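# Clamp the blank matching the setting master in the vise

## Task

Identify which plain metal blank has the same width as the dark setting master block, then place that blank in the vise. It must rest on the two low parallel bars between the jaws, either upright as it sat on the plate or flipped over, and it must be pressed against both the fixed jaw (the end block without hoses) and the work stop (the short rod between the jaws). All other blocks must finish entirely on their original plate, upright or flipped, and not resting on another block or on any of the plate's pins. Nothing may stay in place only because the robot holds it, and anything the robot is touching at the end must not settle by more than about a fingernail's width once released. Nothing may be knocked or placed off the table.

## Robot and tools

Robot: two FANUC CRX arms named left_arm and right_arm, each carrying a Robotiq 140 mm two-finger gripper. Bases in the scene frame: left_arm at (+0.038, +0.335, 0) with quat_wxyz (+1.000, 0, 0, +0.029); right_arm at (+0.015, -0.498, 0) with quat_wxyz (+0.995, 0, 0, -0.100). The names are labels only and say nothing about image sides.

Frame: a single scene frame for both arms. Origin on the table top midway between the arms, +z up, +x outward across the table, left_arm on the +y side. Positions are in metres, orientations are quaternions written w first. Each gripper's fingers point along its own +z and close along its own y. The reported end_effector_position is the spot between the pads when shut; closed fingertips extend about 33 mm past it, open ones about 9 mm. Closing pushes the tips roughly 24 mm further out, so keep that clearance over surfaces. Reported hand positions may be slightly off, more so at long reach.

The row (used by every moving call): 20 numbers in one flat list covering both arms. First left_arm: x, y, z, qw, qx, qy, qz, then gripper position, force_limit, speed; then the same ten for right_arm. The seven pose numbers are an absolute target pose in the scene frame. The last three per arm lie in [-1, 1]. Gripper position: +1 fully open (140 mm), pads touch near -0.8, -1 closes until blocked. force_limit: about 14 N at -1, 60 N at 0, 107 N at +1 (for parts up to 40 mm wide). speed: pad gap rate about 30 mm/s at -1, 140 at 0, 250 at +1. Those three numbers are commands, so to leave a gripper alone resend its previous values. To hold an arm still, resend its full last pose and quaternion each call.

execute_actions: argument actions, a list with zero or one entry, plus optional pictures (boolean). An empty list just returns the state. An entry with rows (1 to 15 rows of 20 numbers) and steps (up to 15, default 15, each 1/30 s) applies one row per step, repeating the final row if rows run out. An entry with only steps (up to 300) waits, counted from the previous result. A target more than 0.6 m from the arm's last reported position along any gripper axis causes refusal, and nothing is sent.

move: argument target (one 20-number row) and optional speed in m/s, 0.002 to 0.5, default 0.25 (turning capped at twice that in rad/s). Each gripper travels a straight line to its absolute target; both arms finish together, lasting 0.5 to 10 s. Finger values are sent at the start. It does not avoid obstacles or the other arm, and the hand can lag, stray or overshoot speed near full extension. Result adds a move: line with the ending (done, off_target, moving, held, fault) and active limits; paced means the target was clipped, held means a clearance check blocked steps. Distance to target per gripper is also given.

wait: argument seconds, 0 to 10; nothing new is sent. zoom_image: camera (cam_high or cam_low) and region [x0, y0, x1, y1] in pixels, at most 504 by 504, origin top-left; full images are 672x504. show_instructions: no arguments, shows the reference job sheet. read_manual: optional section, only "licences". finished_scene: scene (integer), the current scene's number; ends and grades it irreversibly.

Control behaviour: every step the commanded pose is clipped to within 70 mm and 16 degrees of the measured pose, then solved by damped IK with position favoured over orientation. After an action ends each arm continues only to its last clipped pose, so check the result and send the remainder. The simulation keeps running while you compose replies. Hand target lines show where each gripper is being driven.

Results: state line per arm with position and quat; HELD marks steps where a row was not sent; pose unreachable names an arm whose command the clearance check altered. object_status: 0 moving, 1 blocked while opening, 2 blocked while closing (a grip), 3 reached target or pads met. Confirm a grip by reading 2. position_measured is in counts: 3 fully open, 230 pads touching. To squeeze harder during a grip, raise force_limit and nudge position (e.g. -1 to -0.98). Flange force is an approximate external force including held weight; no reading means unavailable.

Avoid: arms are stiff, so aiming even slightly past a firm contact can trigger a fault. Joint torque over load limits (142 N m for waist, shoulder, elbow; 35.6 N m for the wrist joints, held weight included) or external force of 150 N stops the arm for 10 s. Do not collide the arms, drop or slam parts, push hard, or let anything fall. Holding loads heats motors; a MOTOR HOT warning precedes an OVER-TEMPERATURE FAULT brake stop. Occasional external tugs may disturb a held part or nudge loose objects. Release the blank so it rests by itself, seated against the fixed jaw and work stop.

Each tool is called after "Request:" by a JSON object that holds its "api" and its "payload".

## Session

Request:
{"api": "show_instructions", "payload": {}}

Request:
{"api": "execute_actions", "payload": {"actions": []}}

Reference images for this scene: job sheet 1.

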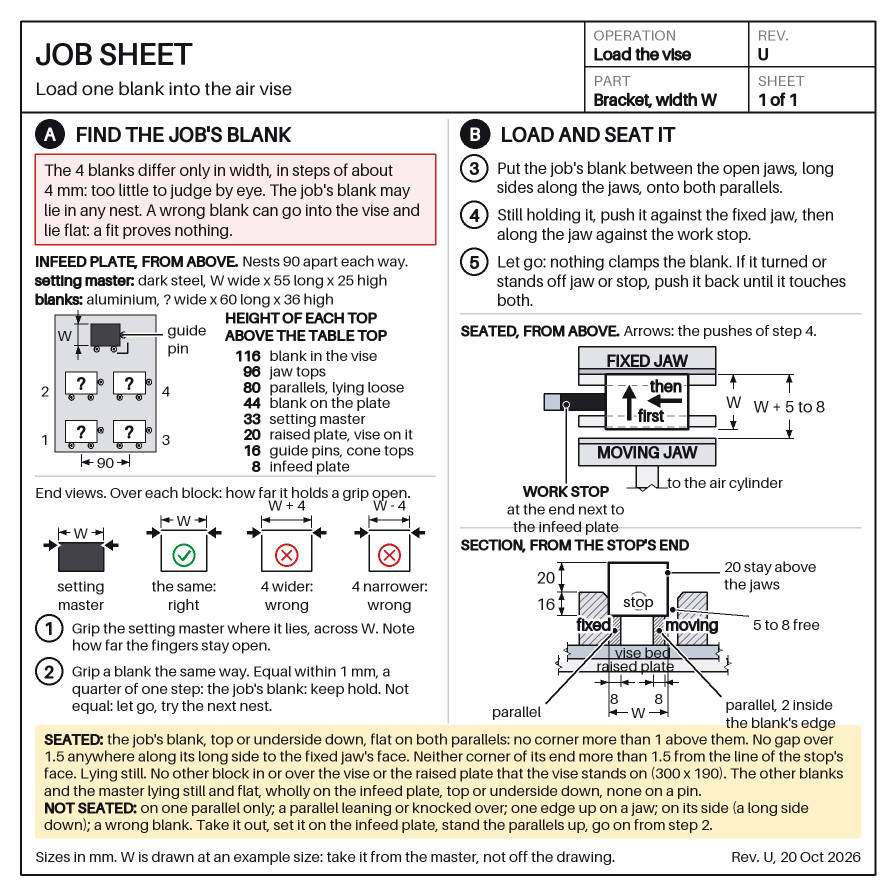

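Scene clock: 0.00 s of 6600.00 s.
left_arm: end_effector_position=(+0.6624, -0.1690, +0.1473) position_measured=3 object_status=3 end_effector_quat_wxyz=(+0.178, -0.202, +0.959, -0.087) | right_arm: end_effector_position=(+0.6094, -0.5437, +0.3508) position_measured=3 object_status=3 end_effector_quat_wxyz=(+0.146, +0.687, +0.710, -0.047)
Joint positions: left_arm=[-0.632  0.62   0.562 -0.137 -1.137 -0.549] | right_arm=[ 0.521  0.282  0.453  0.307 -1.683  2.896]
Joint velocities: left_arm=[-0.001 -0.001 -0.     0.     0.    -0.   ] | right_arm=[-0.002  0.    -0.001 -0.001  0.001  0.   ]
Flange force (N, the push that the arm receives, along the gripper's own x y z axes): no reading
Hand target (left_arm): +0.662, -0.169, +0.147; +0.178, -0.202, +0.959, -0.087
Hand target (right_arm): +0.609, -0.544, +0.351; +0.146, +0.687, +0.710, -0.047

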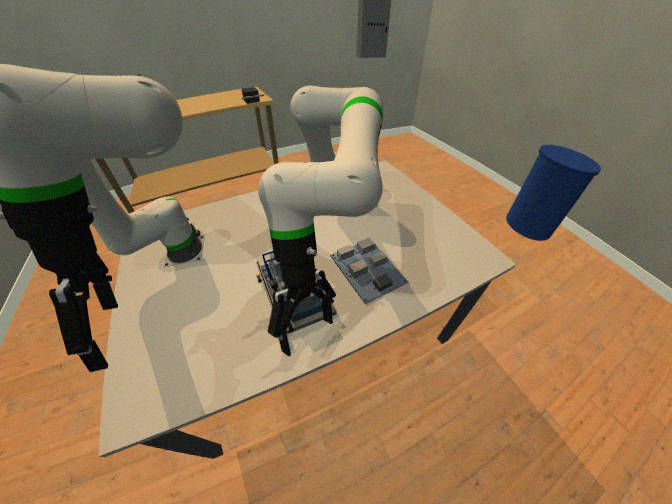

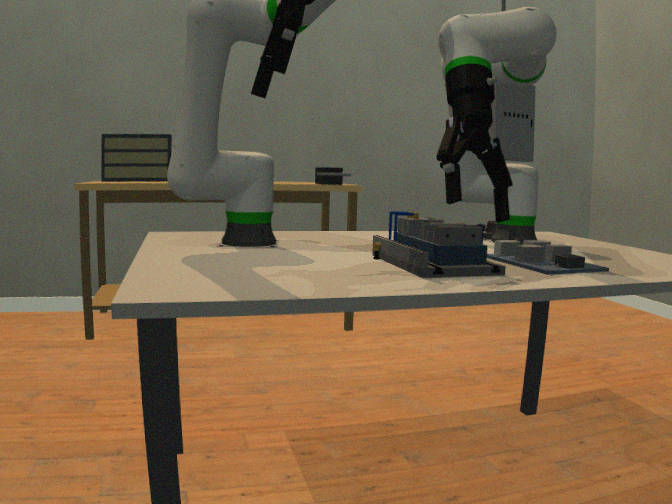

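Request:
{"api": "zoom_image", "payload": {"camera": "cam_high", "region": [320, 215, 410, 305]}}

Request:
{"api": "zoom_image", "payload": {"camera": "cam_low", "region": [485, 200, 605, 280]}}

Region (320, 215, 410, 305) of cam_high's 672x504 image, scaled by 5.600, with more detail than that image has.

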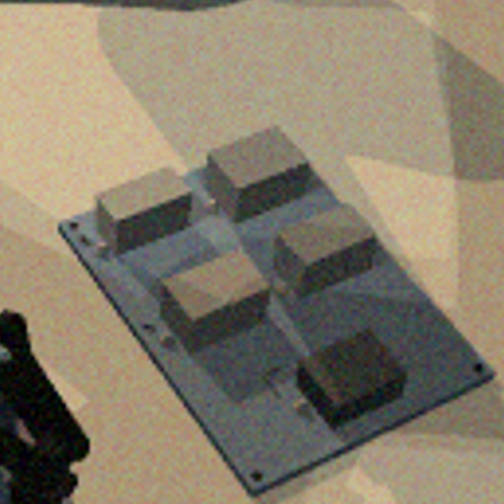

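Region (485, 200, 605, 280) of cam_low's 672x504 image, scaled by 4.200, with more detail than that image has.

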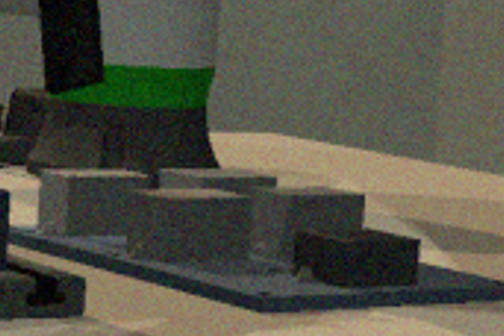

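Request:
{"api": "move", "payload": {"target": [0.60,-0.02,0.2,0,0.688,-0.725,0,0.1,-0.6,0,0.45,-0.60,0.391,0.146,0.687,0.710,-0.047,1,0,0], "speed": 0.3}}

Request:
{"api": "move", "payload": {"target": [0.538,0.147,0.075,0,0.688,-0.725,0,0.1,-0.6,0,0.45,-0.60,0.391,0.146,0.687,0.710,-0.047,1,0,0]}}

Request:
{"api": "move", "payload": {"target": [0.538,0.147,0.054,0,0.688,-0.725,0,0.1,-0.6,0,0.45,-0.60,0.391,0.146,0.687,0.710,-0.047,1,0,0], "speed": 0.05}}

Request:
{"api": "zoom_image", "payload": {"camera": "cam_high", "region": [320, 215, 410, 305]}}

Request:
{"api": "zoom_image", "payload": {"camera": "cam_high", "region": [275, 265, 340, 330]}}

Scene clock: 20.43 s of 6600.00 s.
left_arm: end_effector_position=(+0.5999, -0.0199, +0.1998) position_measured=117 object_status=3 end_effector_quat_wxyz=(+0.001, -0.688, +0.725, +0.000) | right_arm: end_effector_position=(+0.4501, -0.6001, +0.3912) position_measured=3 object_status=3 end_effector_quat_wxyz=(+0.146, +0.687, +0.710, -0.047)
Joint positions: left_arm=[-0.425  0.573  0.636 -0.001 -1.634  0.315] | right_arm=[ 0.51  -0.111  0.124  0.307 -1.741  2.927]
Joint velocities: left_arm=[-0.     0.    -0.001  0.002 -0.001  0.003] | right_arm=[ 0.    -0.003 -0.001  0.001  0.001  0.   ]
Flange force (N, the push that the arm receives, along the gripper's own x y z axes): left_arm=[-4.6 4.2 2.7] | right_arm=[-2.0 0.3 0.5]
Hand target (left_arm): +0.600, -0.020, +0.200; -0.000, +0.689, -0.725, -0.000
Hand target (right_arm): +0.450, -0.600, +0.391; +0.146, +0.687, +0.710, -0.047
Off the commanded pose (left_arm): 0.000 m, 0 deg.
Off the commanded pose (right_arm): 0.000 m, 0 deg.
After step 90, 15.07 s passed at rest.
move: done

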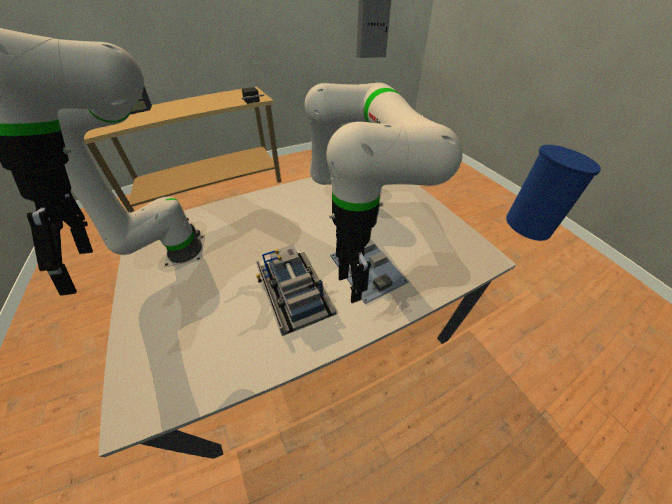

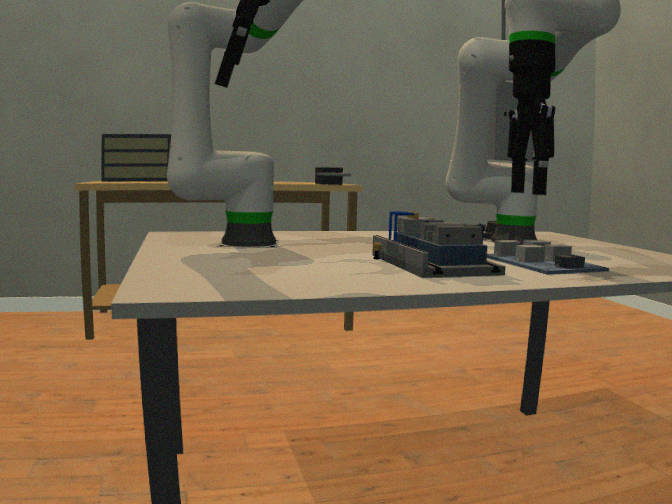

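Scene clock: 21.80 s of 6600.00 s.
left_arm: end_effector_position=(+0.5377, +0.1471, +0.0751) position_measured=117 object_status=3 end_effector_quat_wxyz=(+0.000, -0.688, +0.726, +0.000) | right_arm: end_effector_position=(+0.4500, -0.6000, +0.3910) position_measured=3 object_status=3 end_effector_quat_wxyz=(+0.146, +0.687, +0.710, -0.047)
Joint positions: left_arm=[-0.172  0.281 -0.069 -0.    -1.222  0.061] | right_arm=[ 0.511 -0.112  0.123  0.307 -1.741  2.926]
Joint velocities: left_arm=[ 0.003 -0.001 -0.004  0.001  0.003 -0.002] | right_arm=[ 0.001 -0.001 -0.001  0.    -0.     0.   ]
Flange force (N, the push that the arm receives, along the gripper's own x y z axes): left_arm=[-2.1 5.2 3.6] | right_arm=[-1.0 1.0 0.3]
Hand target (left_arm): +0.538, +0.147, +0.075; -0.000, +0.688, -0.726, -0.000
Hand target (right_arm): +0.450, -0.600, +0.391; +0.146, +0.687, +0.710, -0.047
Off the commanded pose (left_arm): 0.000 m, 0 deg.
Off the commanded pose (right_arm): 0.000 m, 0 deg.
move: done

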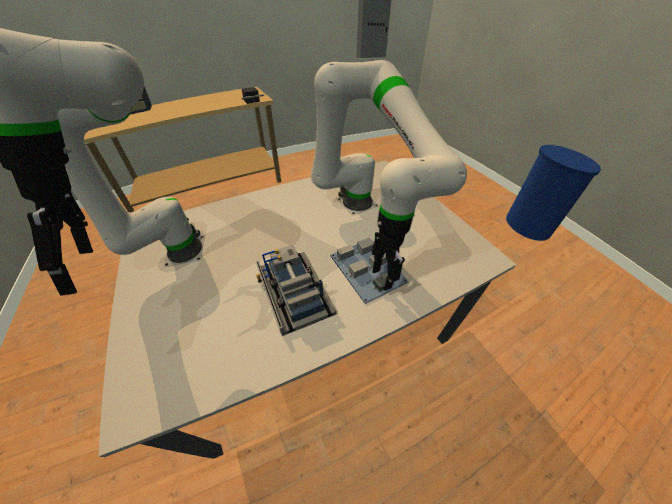

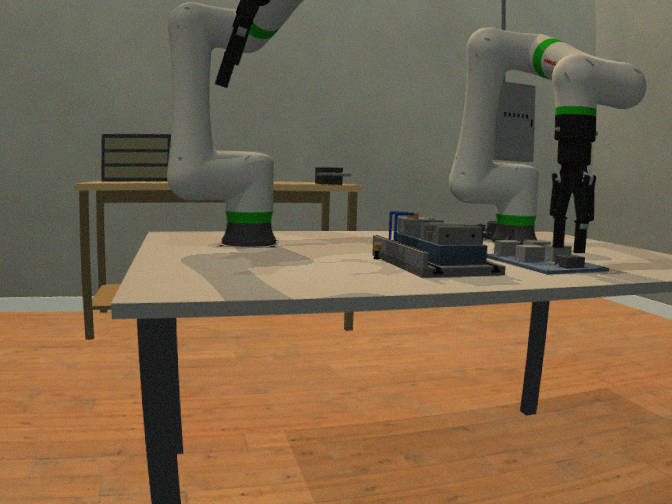

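Scene clock: 22.57 s of 6600.00 s.
left_arm: end_effector_position=(+0.5380, +0.1470, +0.0541) position_measured=117 object_status=3 end_effector_quat_wxyz=(-0.000, -0.688, +0.725, -0.000) | right_arm: end_effector_position=(+0.4500, -0.6000, +0.3910) position_measured=3 object_status=3 end_effector_quat_wxyz=(+0.146, +0.687, +0.710, -0.047)
Joint positions: left_arm=[-0.171  0.3   -0.097  0.    -1.174  0.061] | right_arm=[ 0.511 -0.112  0.123  0.307 -1.741  2.926]
Joint velocities: left_arm=[ 0.     0.001 -0.001  0.001  0.002 -0.   ] | right_arm=[ 0.001  0.001 -0.     0.002  0.001  0.   ]
Flange force (N, the push that the arm receives, along the gripper's own x y z axes): left_arm=[-3.8 6.0 3.2] | right_arm=[-2.0 2.4 -1.1]
Hand target (left_arm): +0.538, +0.147, +0.054; +0.000, +0.688, -0.725, +0.000
Hand target (right_arm): +0.450, -0.600, +0.391; +0.146, +0.687, +0.710, -0.047
Off the commanded pose (left_arm): 0.000 m, 0 deg.
Off the commanded pose (right_arm): 0.000 m, 0 deg.
move: done

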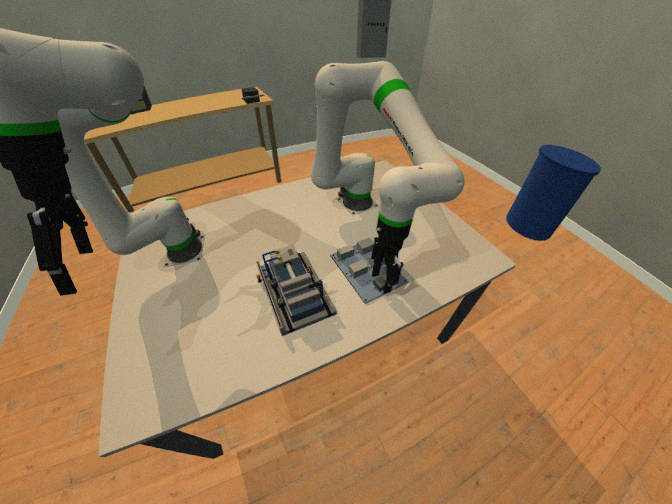

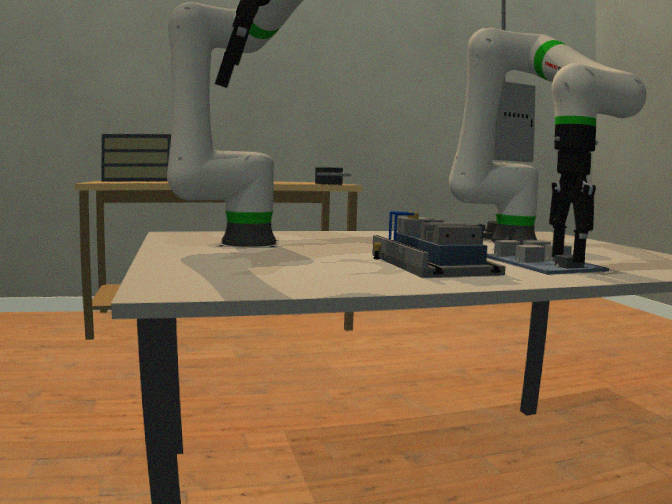

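Region (320, 215, 410, 305) of cam_high's 672x504 image, scaled by 5.600, with more detail than that image has.

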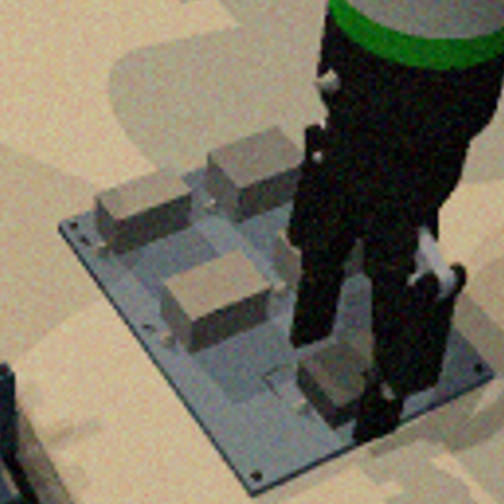

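Region (275, 265, 340, 330) of cam_high's 672x504 image, scaled by 7.754, with more detail than that image has.

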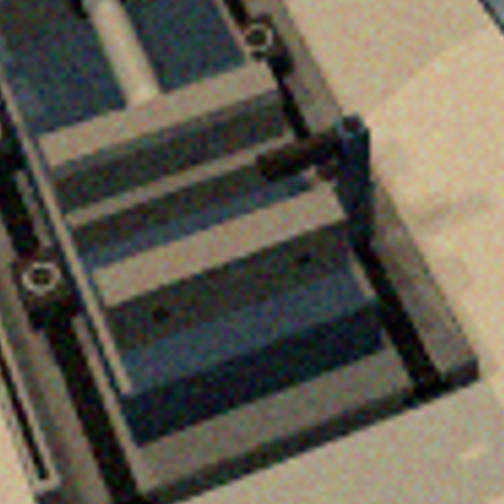

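Grip the master, then try C.

Request:
{"api": "move", "payload": {"target": [0.538,0.147,0.054,0,0.688,-0.725,0,-1,-0.6,-0.7,0.45,-0.60,0.391,0.146,0.687,0.710,-0.047,1,0,0]}}

Request:
{"api": "zoom_image", "payload": {"camera": "cam_low", "region": [485, 200, 605, 280]}}

Request:
{"api": "move", "payload": {"target": [0.538,0.147,0.054,0,0.688,-0.725,0,0.1,-0.6,0,0.45,-0.60,0.391,0.146,0.687,0.710,-0.047,1,0,0]}}

Request:
{"api": "move", "payload": {"target": [0.538,0.147,0.085,0,0.688,-0.725,0,0.1,-0.6,0,0.45,-0.60,0.391,0.146,0.687,0.710,-0.047,1,0,0]}}

Request:
{"api": "move", "payload": {"target": [0.452,0.104,0.083,0,0.688,-0.725,0,0.1,-0.6,0,0.45,-0.60,0.391,0.146,0.687,0.710,-0.047,1,0,0]}}

Request:
{"api": "move", "payload": {"target": [0.452,0.104,0.061,0,0.688,-0.725,0,0.1,-0.6,0,0.45,-0.60,0.391,0.146,0.687,0.710,-0.047,1,0,0], "speed": 0.05}}

Request:
{"api": "move", "payload": {"target": [0.452,0.104,0.061,0,0.688,-0.725,0,-1,-0.6,-0.7,0.45,-0.60,0.391,0.146,0.687,0.710,-0.047,1,0,0]}}

Request:
{"api": "zoom_image", "payload": {"camera": "cam_high", "region": [320, 215, 410, 305]}}

Request:
{"api": "zoom_image", "payload": {"camera": "cam_low", "region": [485, 200, 605, 280]}}

Scene clock: 38.20 s of 6600.00 s.
left_arm: end_effector_position=(+0.5380, +0.1470, +0.0540) position_measured=166 object_status=2 end_effector_quat_wxyz=(-0.000, -0.688, +0.725, +0.000) | right_arm: end_effector_position=(+0.4500, -0.6000, +0.3910) position_measured=3 object_status=3 end_effector_quat_wxyz=(+0.146, +0.687, +0.710, -0.047)
Joint positions: left_arm=[-0.171  0.3   -0.097  0.    -1.174  0.061] | right_arm=[ 0.511 -0.112  0.123  0.307 -1.741  2.926]
Joint velocities: left_arm=[ 0.    -0.001 -0.001  0.     0.    -0.001] | right_arm=[0.    0.    0.    0.001 0.    0.   ]
Flange force (N, the push that the arm receives, along the gripper's own x y z axes): left_arm=[-2.9 5.3 -8.2] | right_arm=[-1.7 2.8 -0.5]
Hand target (left_arm): +0.538, +0.147, +0.054; +0.000, +0.688, -0.725, +0.000
Hand target (right_arm): +0.450, -0.600, +0.391; +0.146, +0.687, +0.710, -0.047
Off the commanded pose (left_arm): 0.000 m, 0 deg.
Off the commanded pose (right_arm): 0.000 m, 0 deg.
After step 90, 11.93 s passed at rest.
move: done

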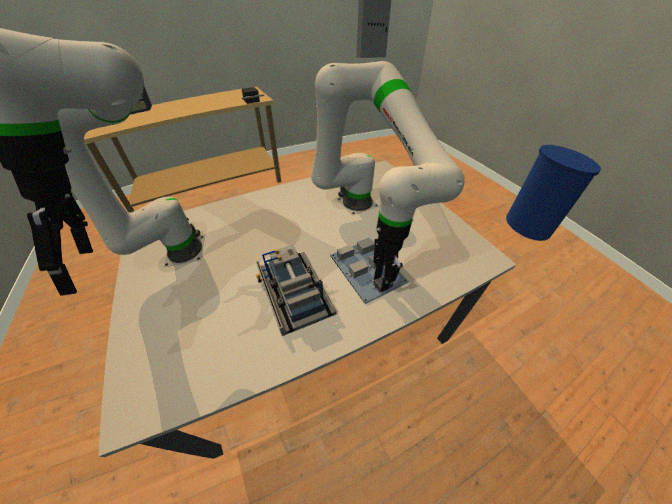

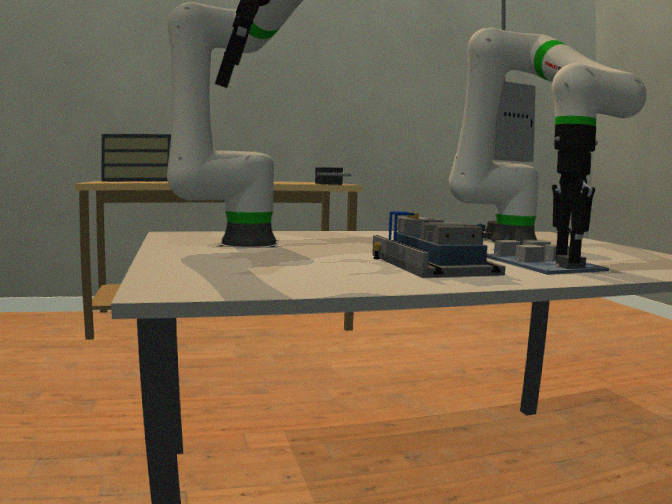

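Region (485, 200, 605, 280) of cam_low's 672x504 image, scaled by 4.200, with more detail than that image has.

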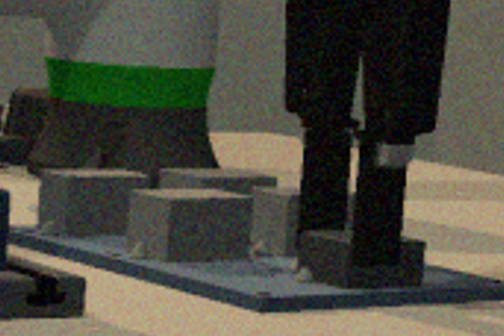

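Scene clock: 38.90 s of 6600.00 s.
left_arm: end_effector_position=(+0.5380, +0.1470, +0.0539) position_measured=117 object_status=3 end_effector_quat_wxyz=(-0.000, -0.688, +0.725, +0.000) | right_arm: end_effector_position=(+0.4500, -0.6000, +0.3910) position_measured=3 object_status=3 end_effector_quat_wxyz=(+0.146, +0.687, +0.710, -0.047)
Joint positions: left_arm=[-0.171  0.3   -0.097  0.    -1.174  0.061] | right_arm=[ 0.511 -0.112  0.123  0.307 -1.741  2.926]
Joint velocities: left_arm=[ 0.    -0.001 -0.001  0.001 -0.    -0.   ] | right_arm=[ 0.    -0.    -0.001 -0.002 -0.001 -0.   ]
Flange force (N, the push that the arm receives, along the gripper's own x y z axes): left_arm=[-3.6 8.4 3.6] | right_arm=[-2.1 2.7 -1.2]
Hand target (left_arm): +0.538, +0.147, +0.054; +0.000, +0.688, -0.725, +0.000
Hand target (right_arm): +0.450, -0.600, +0.391; +0.146, +0.687, +0.710, -0.047
Off the commanded pose (left_arm): 0.000 m, 0 deg.
Off the commanded pose (right_arm): 0.000 m, 0 deg.
move: done

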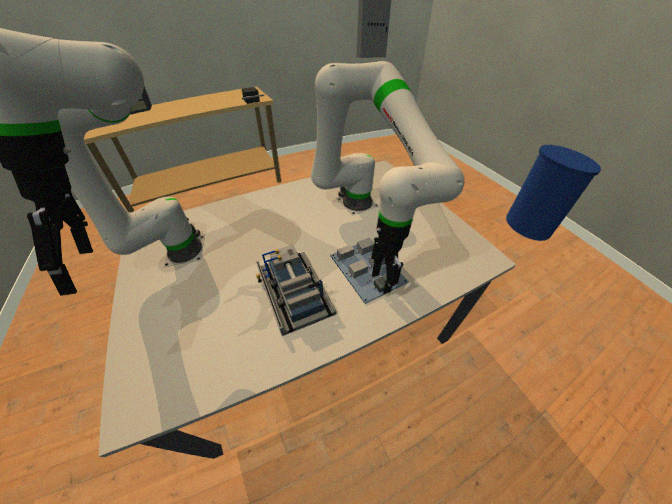

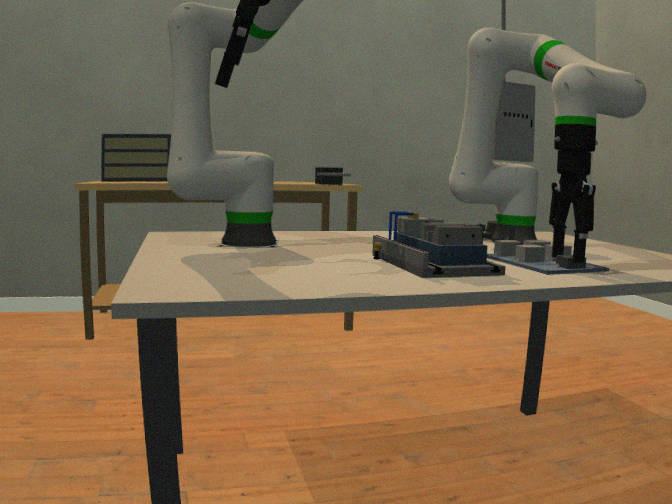

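Scene clock: 39.67 s of 6600.00 s.
left_arm: end_effector_position=(+0.5380, +0.1470, +0.0849) position_measured=117 object_status=3 end_effector_quat_wxyz=(-0.000, -0.688, +0.725, -0.000) | right_arm: end_effector_position=(+0.4500, -0.6000, +0.3910) position_measured=3 object_status=3 end_effector_quat_wxyz=(+0.146, +0.687, +0.710, -0.047)
Joint positions: left_arm=[-0.171  0.273 -0.054  0.    -1.243  0.061] | right_arm=[ 0.511 -0.112  0.123  0.307 -1.741  2.926]
Joint velocities: left_arm=[-0.    -0.002  0.001  0.002 -0.001 -0.001] | right_arm=[-0.003 -0.     0.001  0.001 -0.    -0.   ]
Flange force (N, the push that the arm receives, along the gripper's own x y z axes): left_arm=[-2.4 4.7 3.4] | right_arm=[-1.4 1.6 -0.2]
Hand target (left_arm): +0.538, +0.147, +0.085; -0.000, +0.688, -0.725, -0.000
Hand target (right_arm): +0.450, -0.600, +0.391; +0.146, +0.687, +0.710, -0.047
Off the commanded pose (left_arm): 0.000 m, 0 deg.
Off the commanded pose (right_arm): 0.000 m, 0 deg.
move: done

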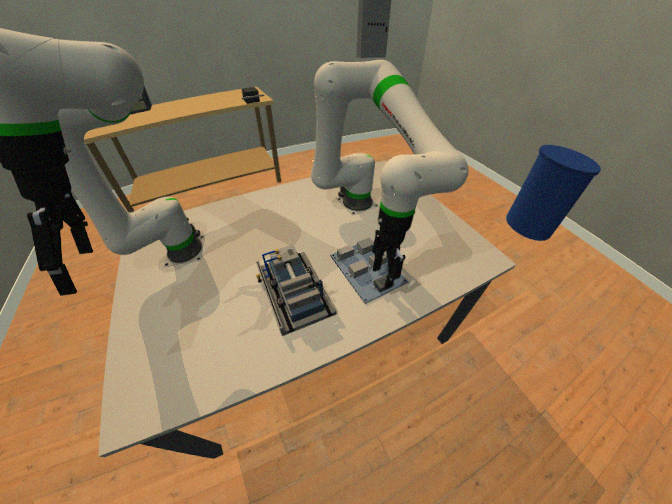

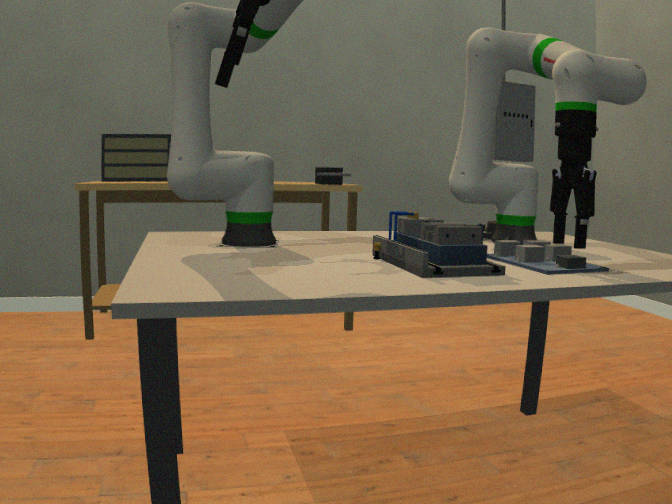

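Scene clock: 40.53 s of 6600.00 s.
left_arm: end_effector_position=(+0.4521, +0.1037, +0.0831) position_measured=117 object_status=3 end_effector_quat_wxyz=(-0.000, -0.688, +0.725, -0.000) | right_arm: end_effector_position=(+0.4500, -0.6000, +0.3910) position_measured=3 object_status=3 end_effector_quat_wxyz=(+0.146, +0.687, +0.710, -0.047)
Joint positions: left_arm=[-0.289  0.131 -0.231  0.    -1.209  0.178] | right_arm=[ 0.511 -0.112  0.123  0.307 -1.741  2.926]
Joint velocities: left_arm=[-0.002 -0.003 -0.001 -0.002 -0.     0.003] | right_arm=[ 0.004 -0.     0.001  0.     0.001  0.   ]
Flange force (N, the push that the arm receives, along the gripper's own x y z axes): left_arm=[-1.4 2.4 4.1] | right_arm=[-3.1 2.5 -0.6]
Hand target (left_arm): +0.452, +0.104, +0.083; +0.000, +0.688, -0.725, +0.000
Hand target (right_arm): +0.450, -0.600, +0.391; +0.146, +0.687, +0.710, -0.047
Off the commanded pose (left_arm): 0.000 m, 0 deg.
Off the commanded pose (right_arm): 0.000 m, 0 deg.
move: done

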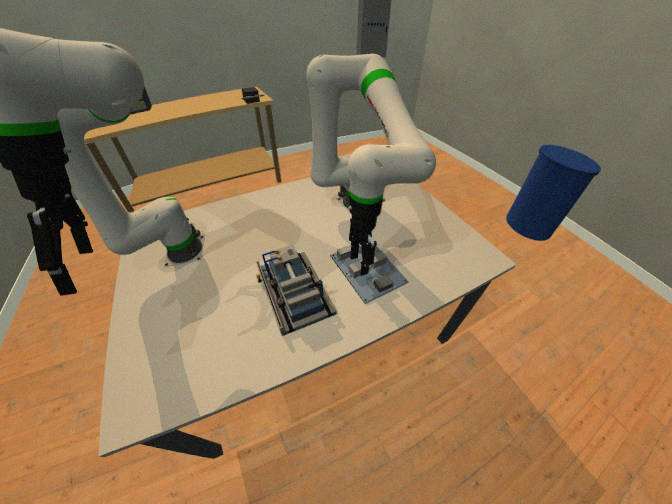

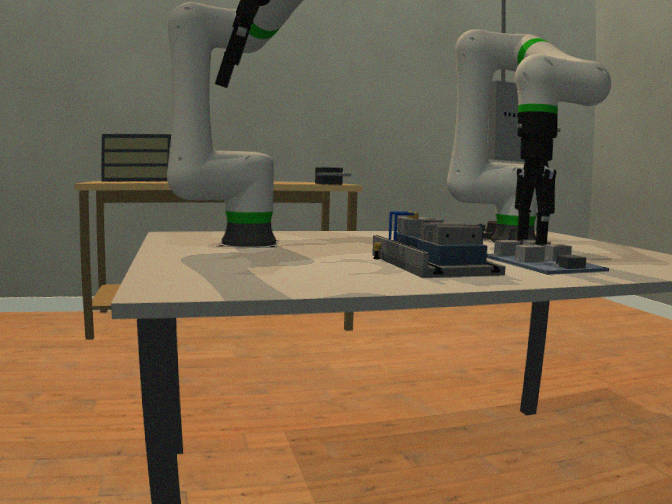

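Scene clock: 41.30 s of 6600.00 s.
left_arm: end_effector_position=(+0.4520, +0.1040, +0.0611) position_measured=117 object_status=3 end_effector_quat_wxyz=(+0.000, -0.688, +0.725, -0.000) | right_arm: end_effector_position=(+0.4500, -0.6000, +0.3910) position_measured=3 object_status=3 end_effector_quat_wxyz=(+0.146, +0.687, +0.710, -0.047)
Joint positions: left_arm=[-0.289  0.151 -0.262 -0.    -1.157  0.178] | right_arm=[ 0.511 -0.112  0.123  0.307 -1.741  2.926]
Joint velocities: left_arm=[-0.001  0.    -0.002 -0.001  0.003  0.001] | right_arm=[ 0.001  0.001  0.001 -0.    -0.     0.   ]
Flange force (N, the push that the arm receives, along the gripper's own x y z axes): left_arm=[-5.2 5.7 3.1] | right_arm=[-1.0 1.9 -2.3]
Hand target (left_arm): +0.452, +0.104, +0.061; +0.000, +0.688, -0.725, +0.000
Hand target (right_arm): +0.450, -0.600, +0.391; +0.146, +0.687, +0.710, -0.047
Off the commanded pose (left_arm): 0.000 m, 0 deg.
Off the commanded pose (right_arm): 0.000 m, 0 deg.
move: done

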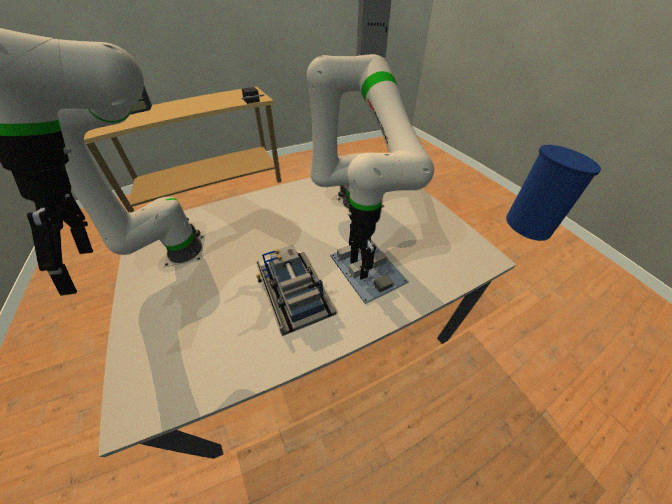

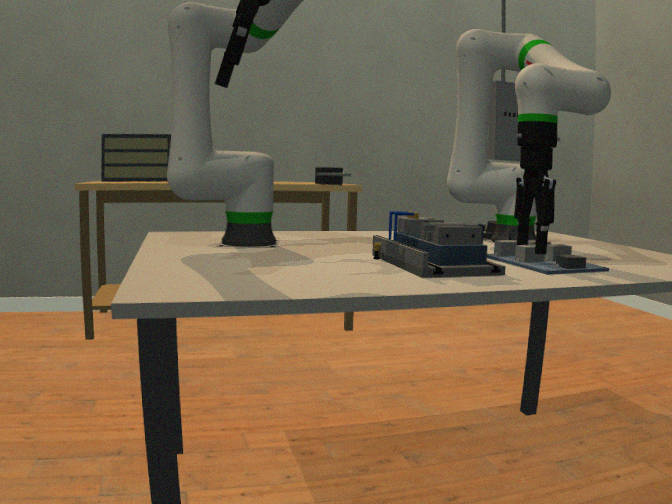

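Scene clock: 42.10 s of 6600.00 s.
left_arm: end_effector_position=(+0.4520, +0.1040, +0.0610) position_measured=174 object_status=2 end_effector_quat_wxyz=(+0.000, -0.688, +0.725, -0.000) | right_arm: end_effector_position=(+0.4500, -0.6000, +0.3910) position_measured=3 object_status=3 end_effector_quat_wxyz=(+0.146, +0.687, +0.710, -0.047)
Joint positions: left_arm=[-0.289  0.151 -0.262 -0.    -1.157  0.178] | right_arm=[ 0.511 -0.112  0.123  0.307 -1.741  2.926]
Joint velocities: left_arm=[-0.     0.    -0.001  0.    -0.001 -0.   ] | right_arm=[-0.002 -0.001  0.001 -0.     0.    -0.   ]
Flange force (N, the push that the arm receives, along the gripper's own x y z axes): left_arm=[-4.0 4.0 -7.6] | right_arm=[-1.1 2.4 -2.0]
Hand target (left_arm): +0.452, +0.104, +0.061; -0.000, +0.688, -0.725, -0.000
Hand target (right_arm): +0.450, -0.600, +0.391; +0.146, +0.687, +0.710, -0.047
Off the commanded pose (left_arm): 0.000 m, 0 deg.
Off the commanded pose (right_arm): 0.000 m, 0 deg.
move: done

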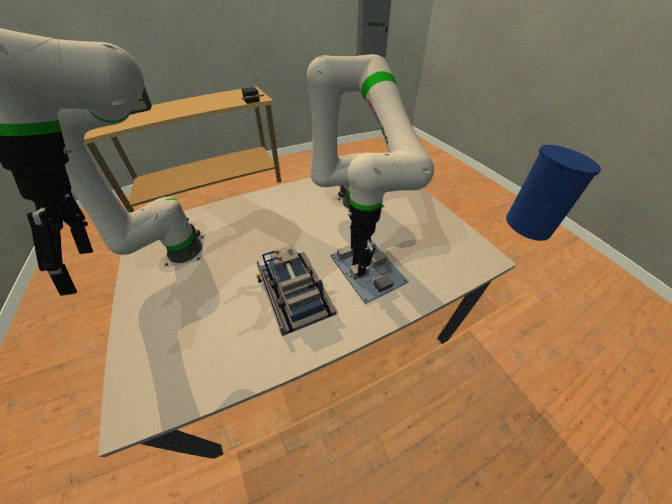

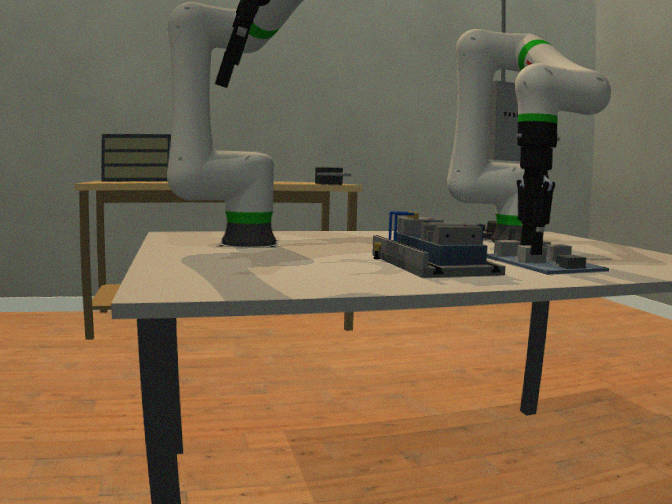

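Region (320, 215, 410, 305) of cam_high's 672x504 image, scaled by 5.600, with more detail than that image has.

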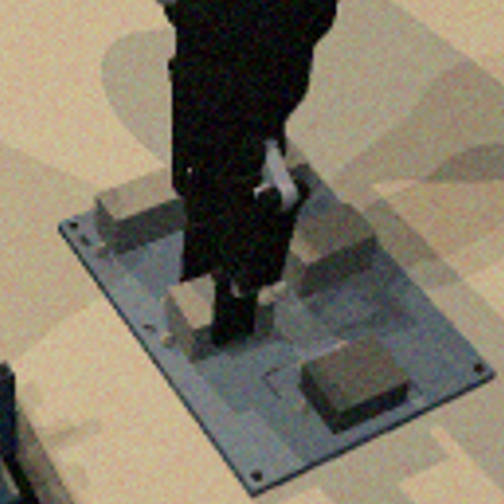

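Region (485, 200, 605, 280) of cam_low's 672x504 image, scaled by 4.200, with more detail than that image has.

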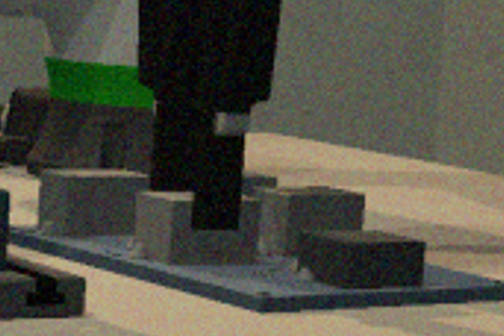

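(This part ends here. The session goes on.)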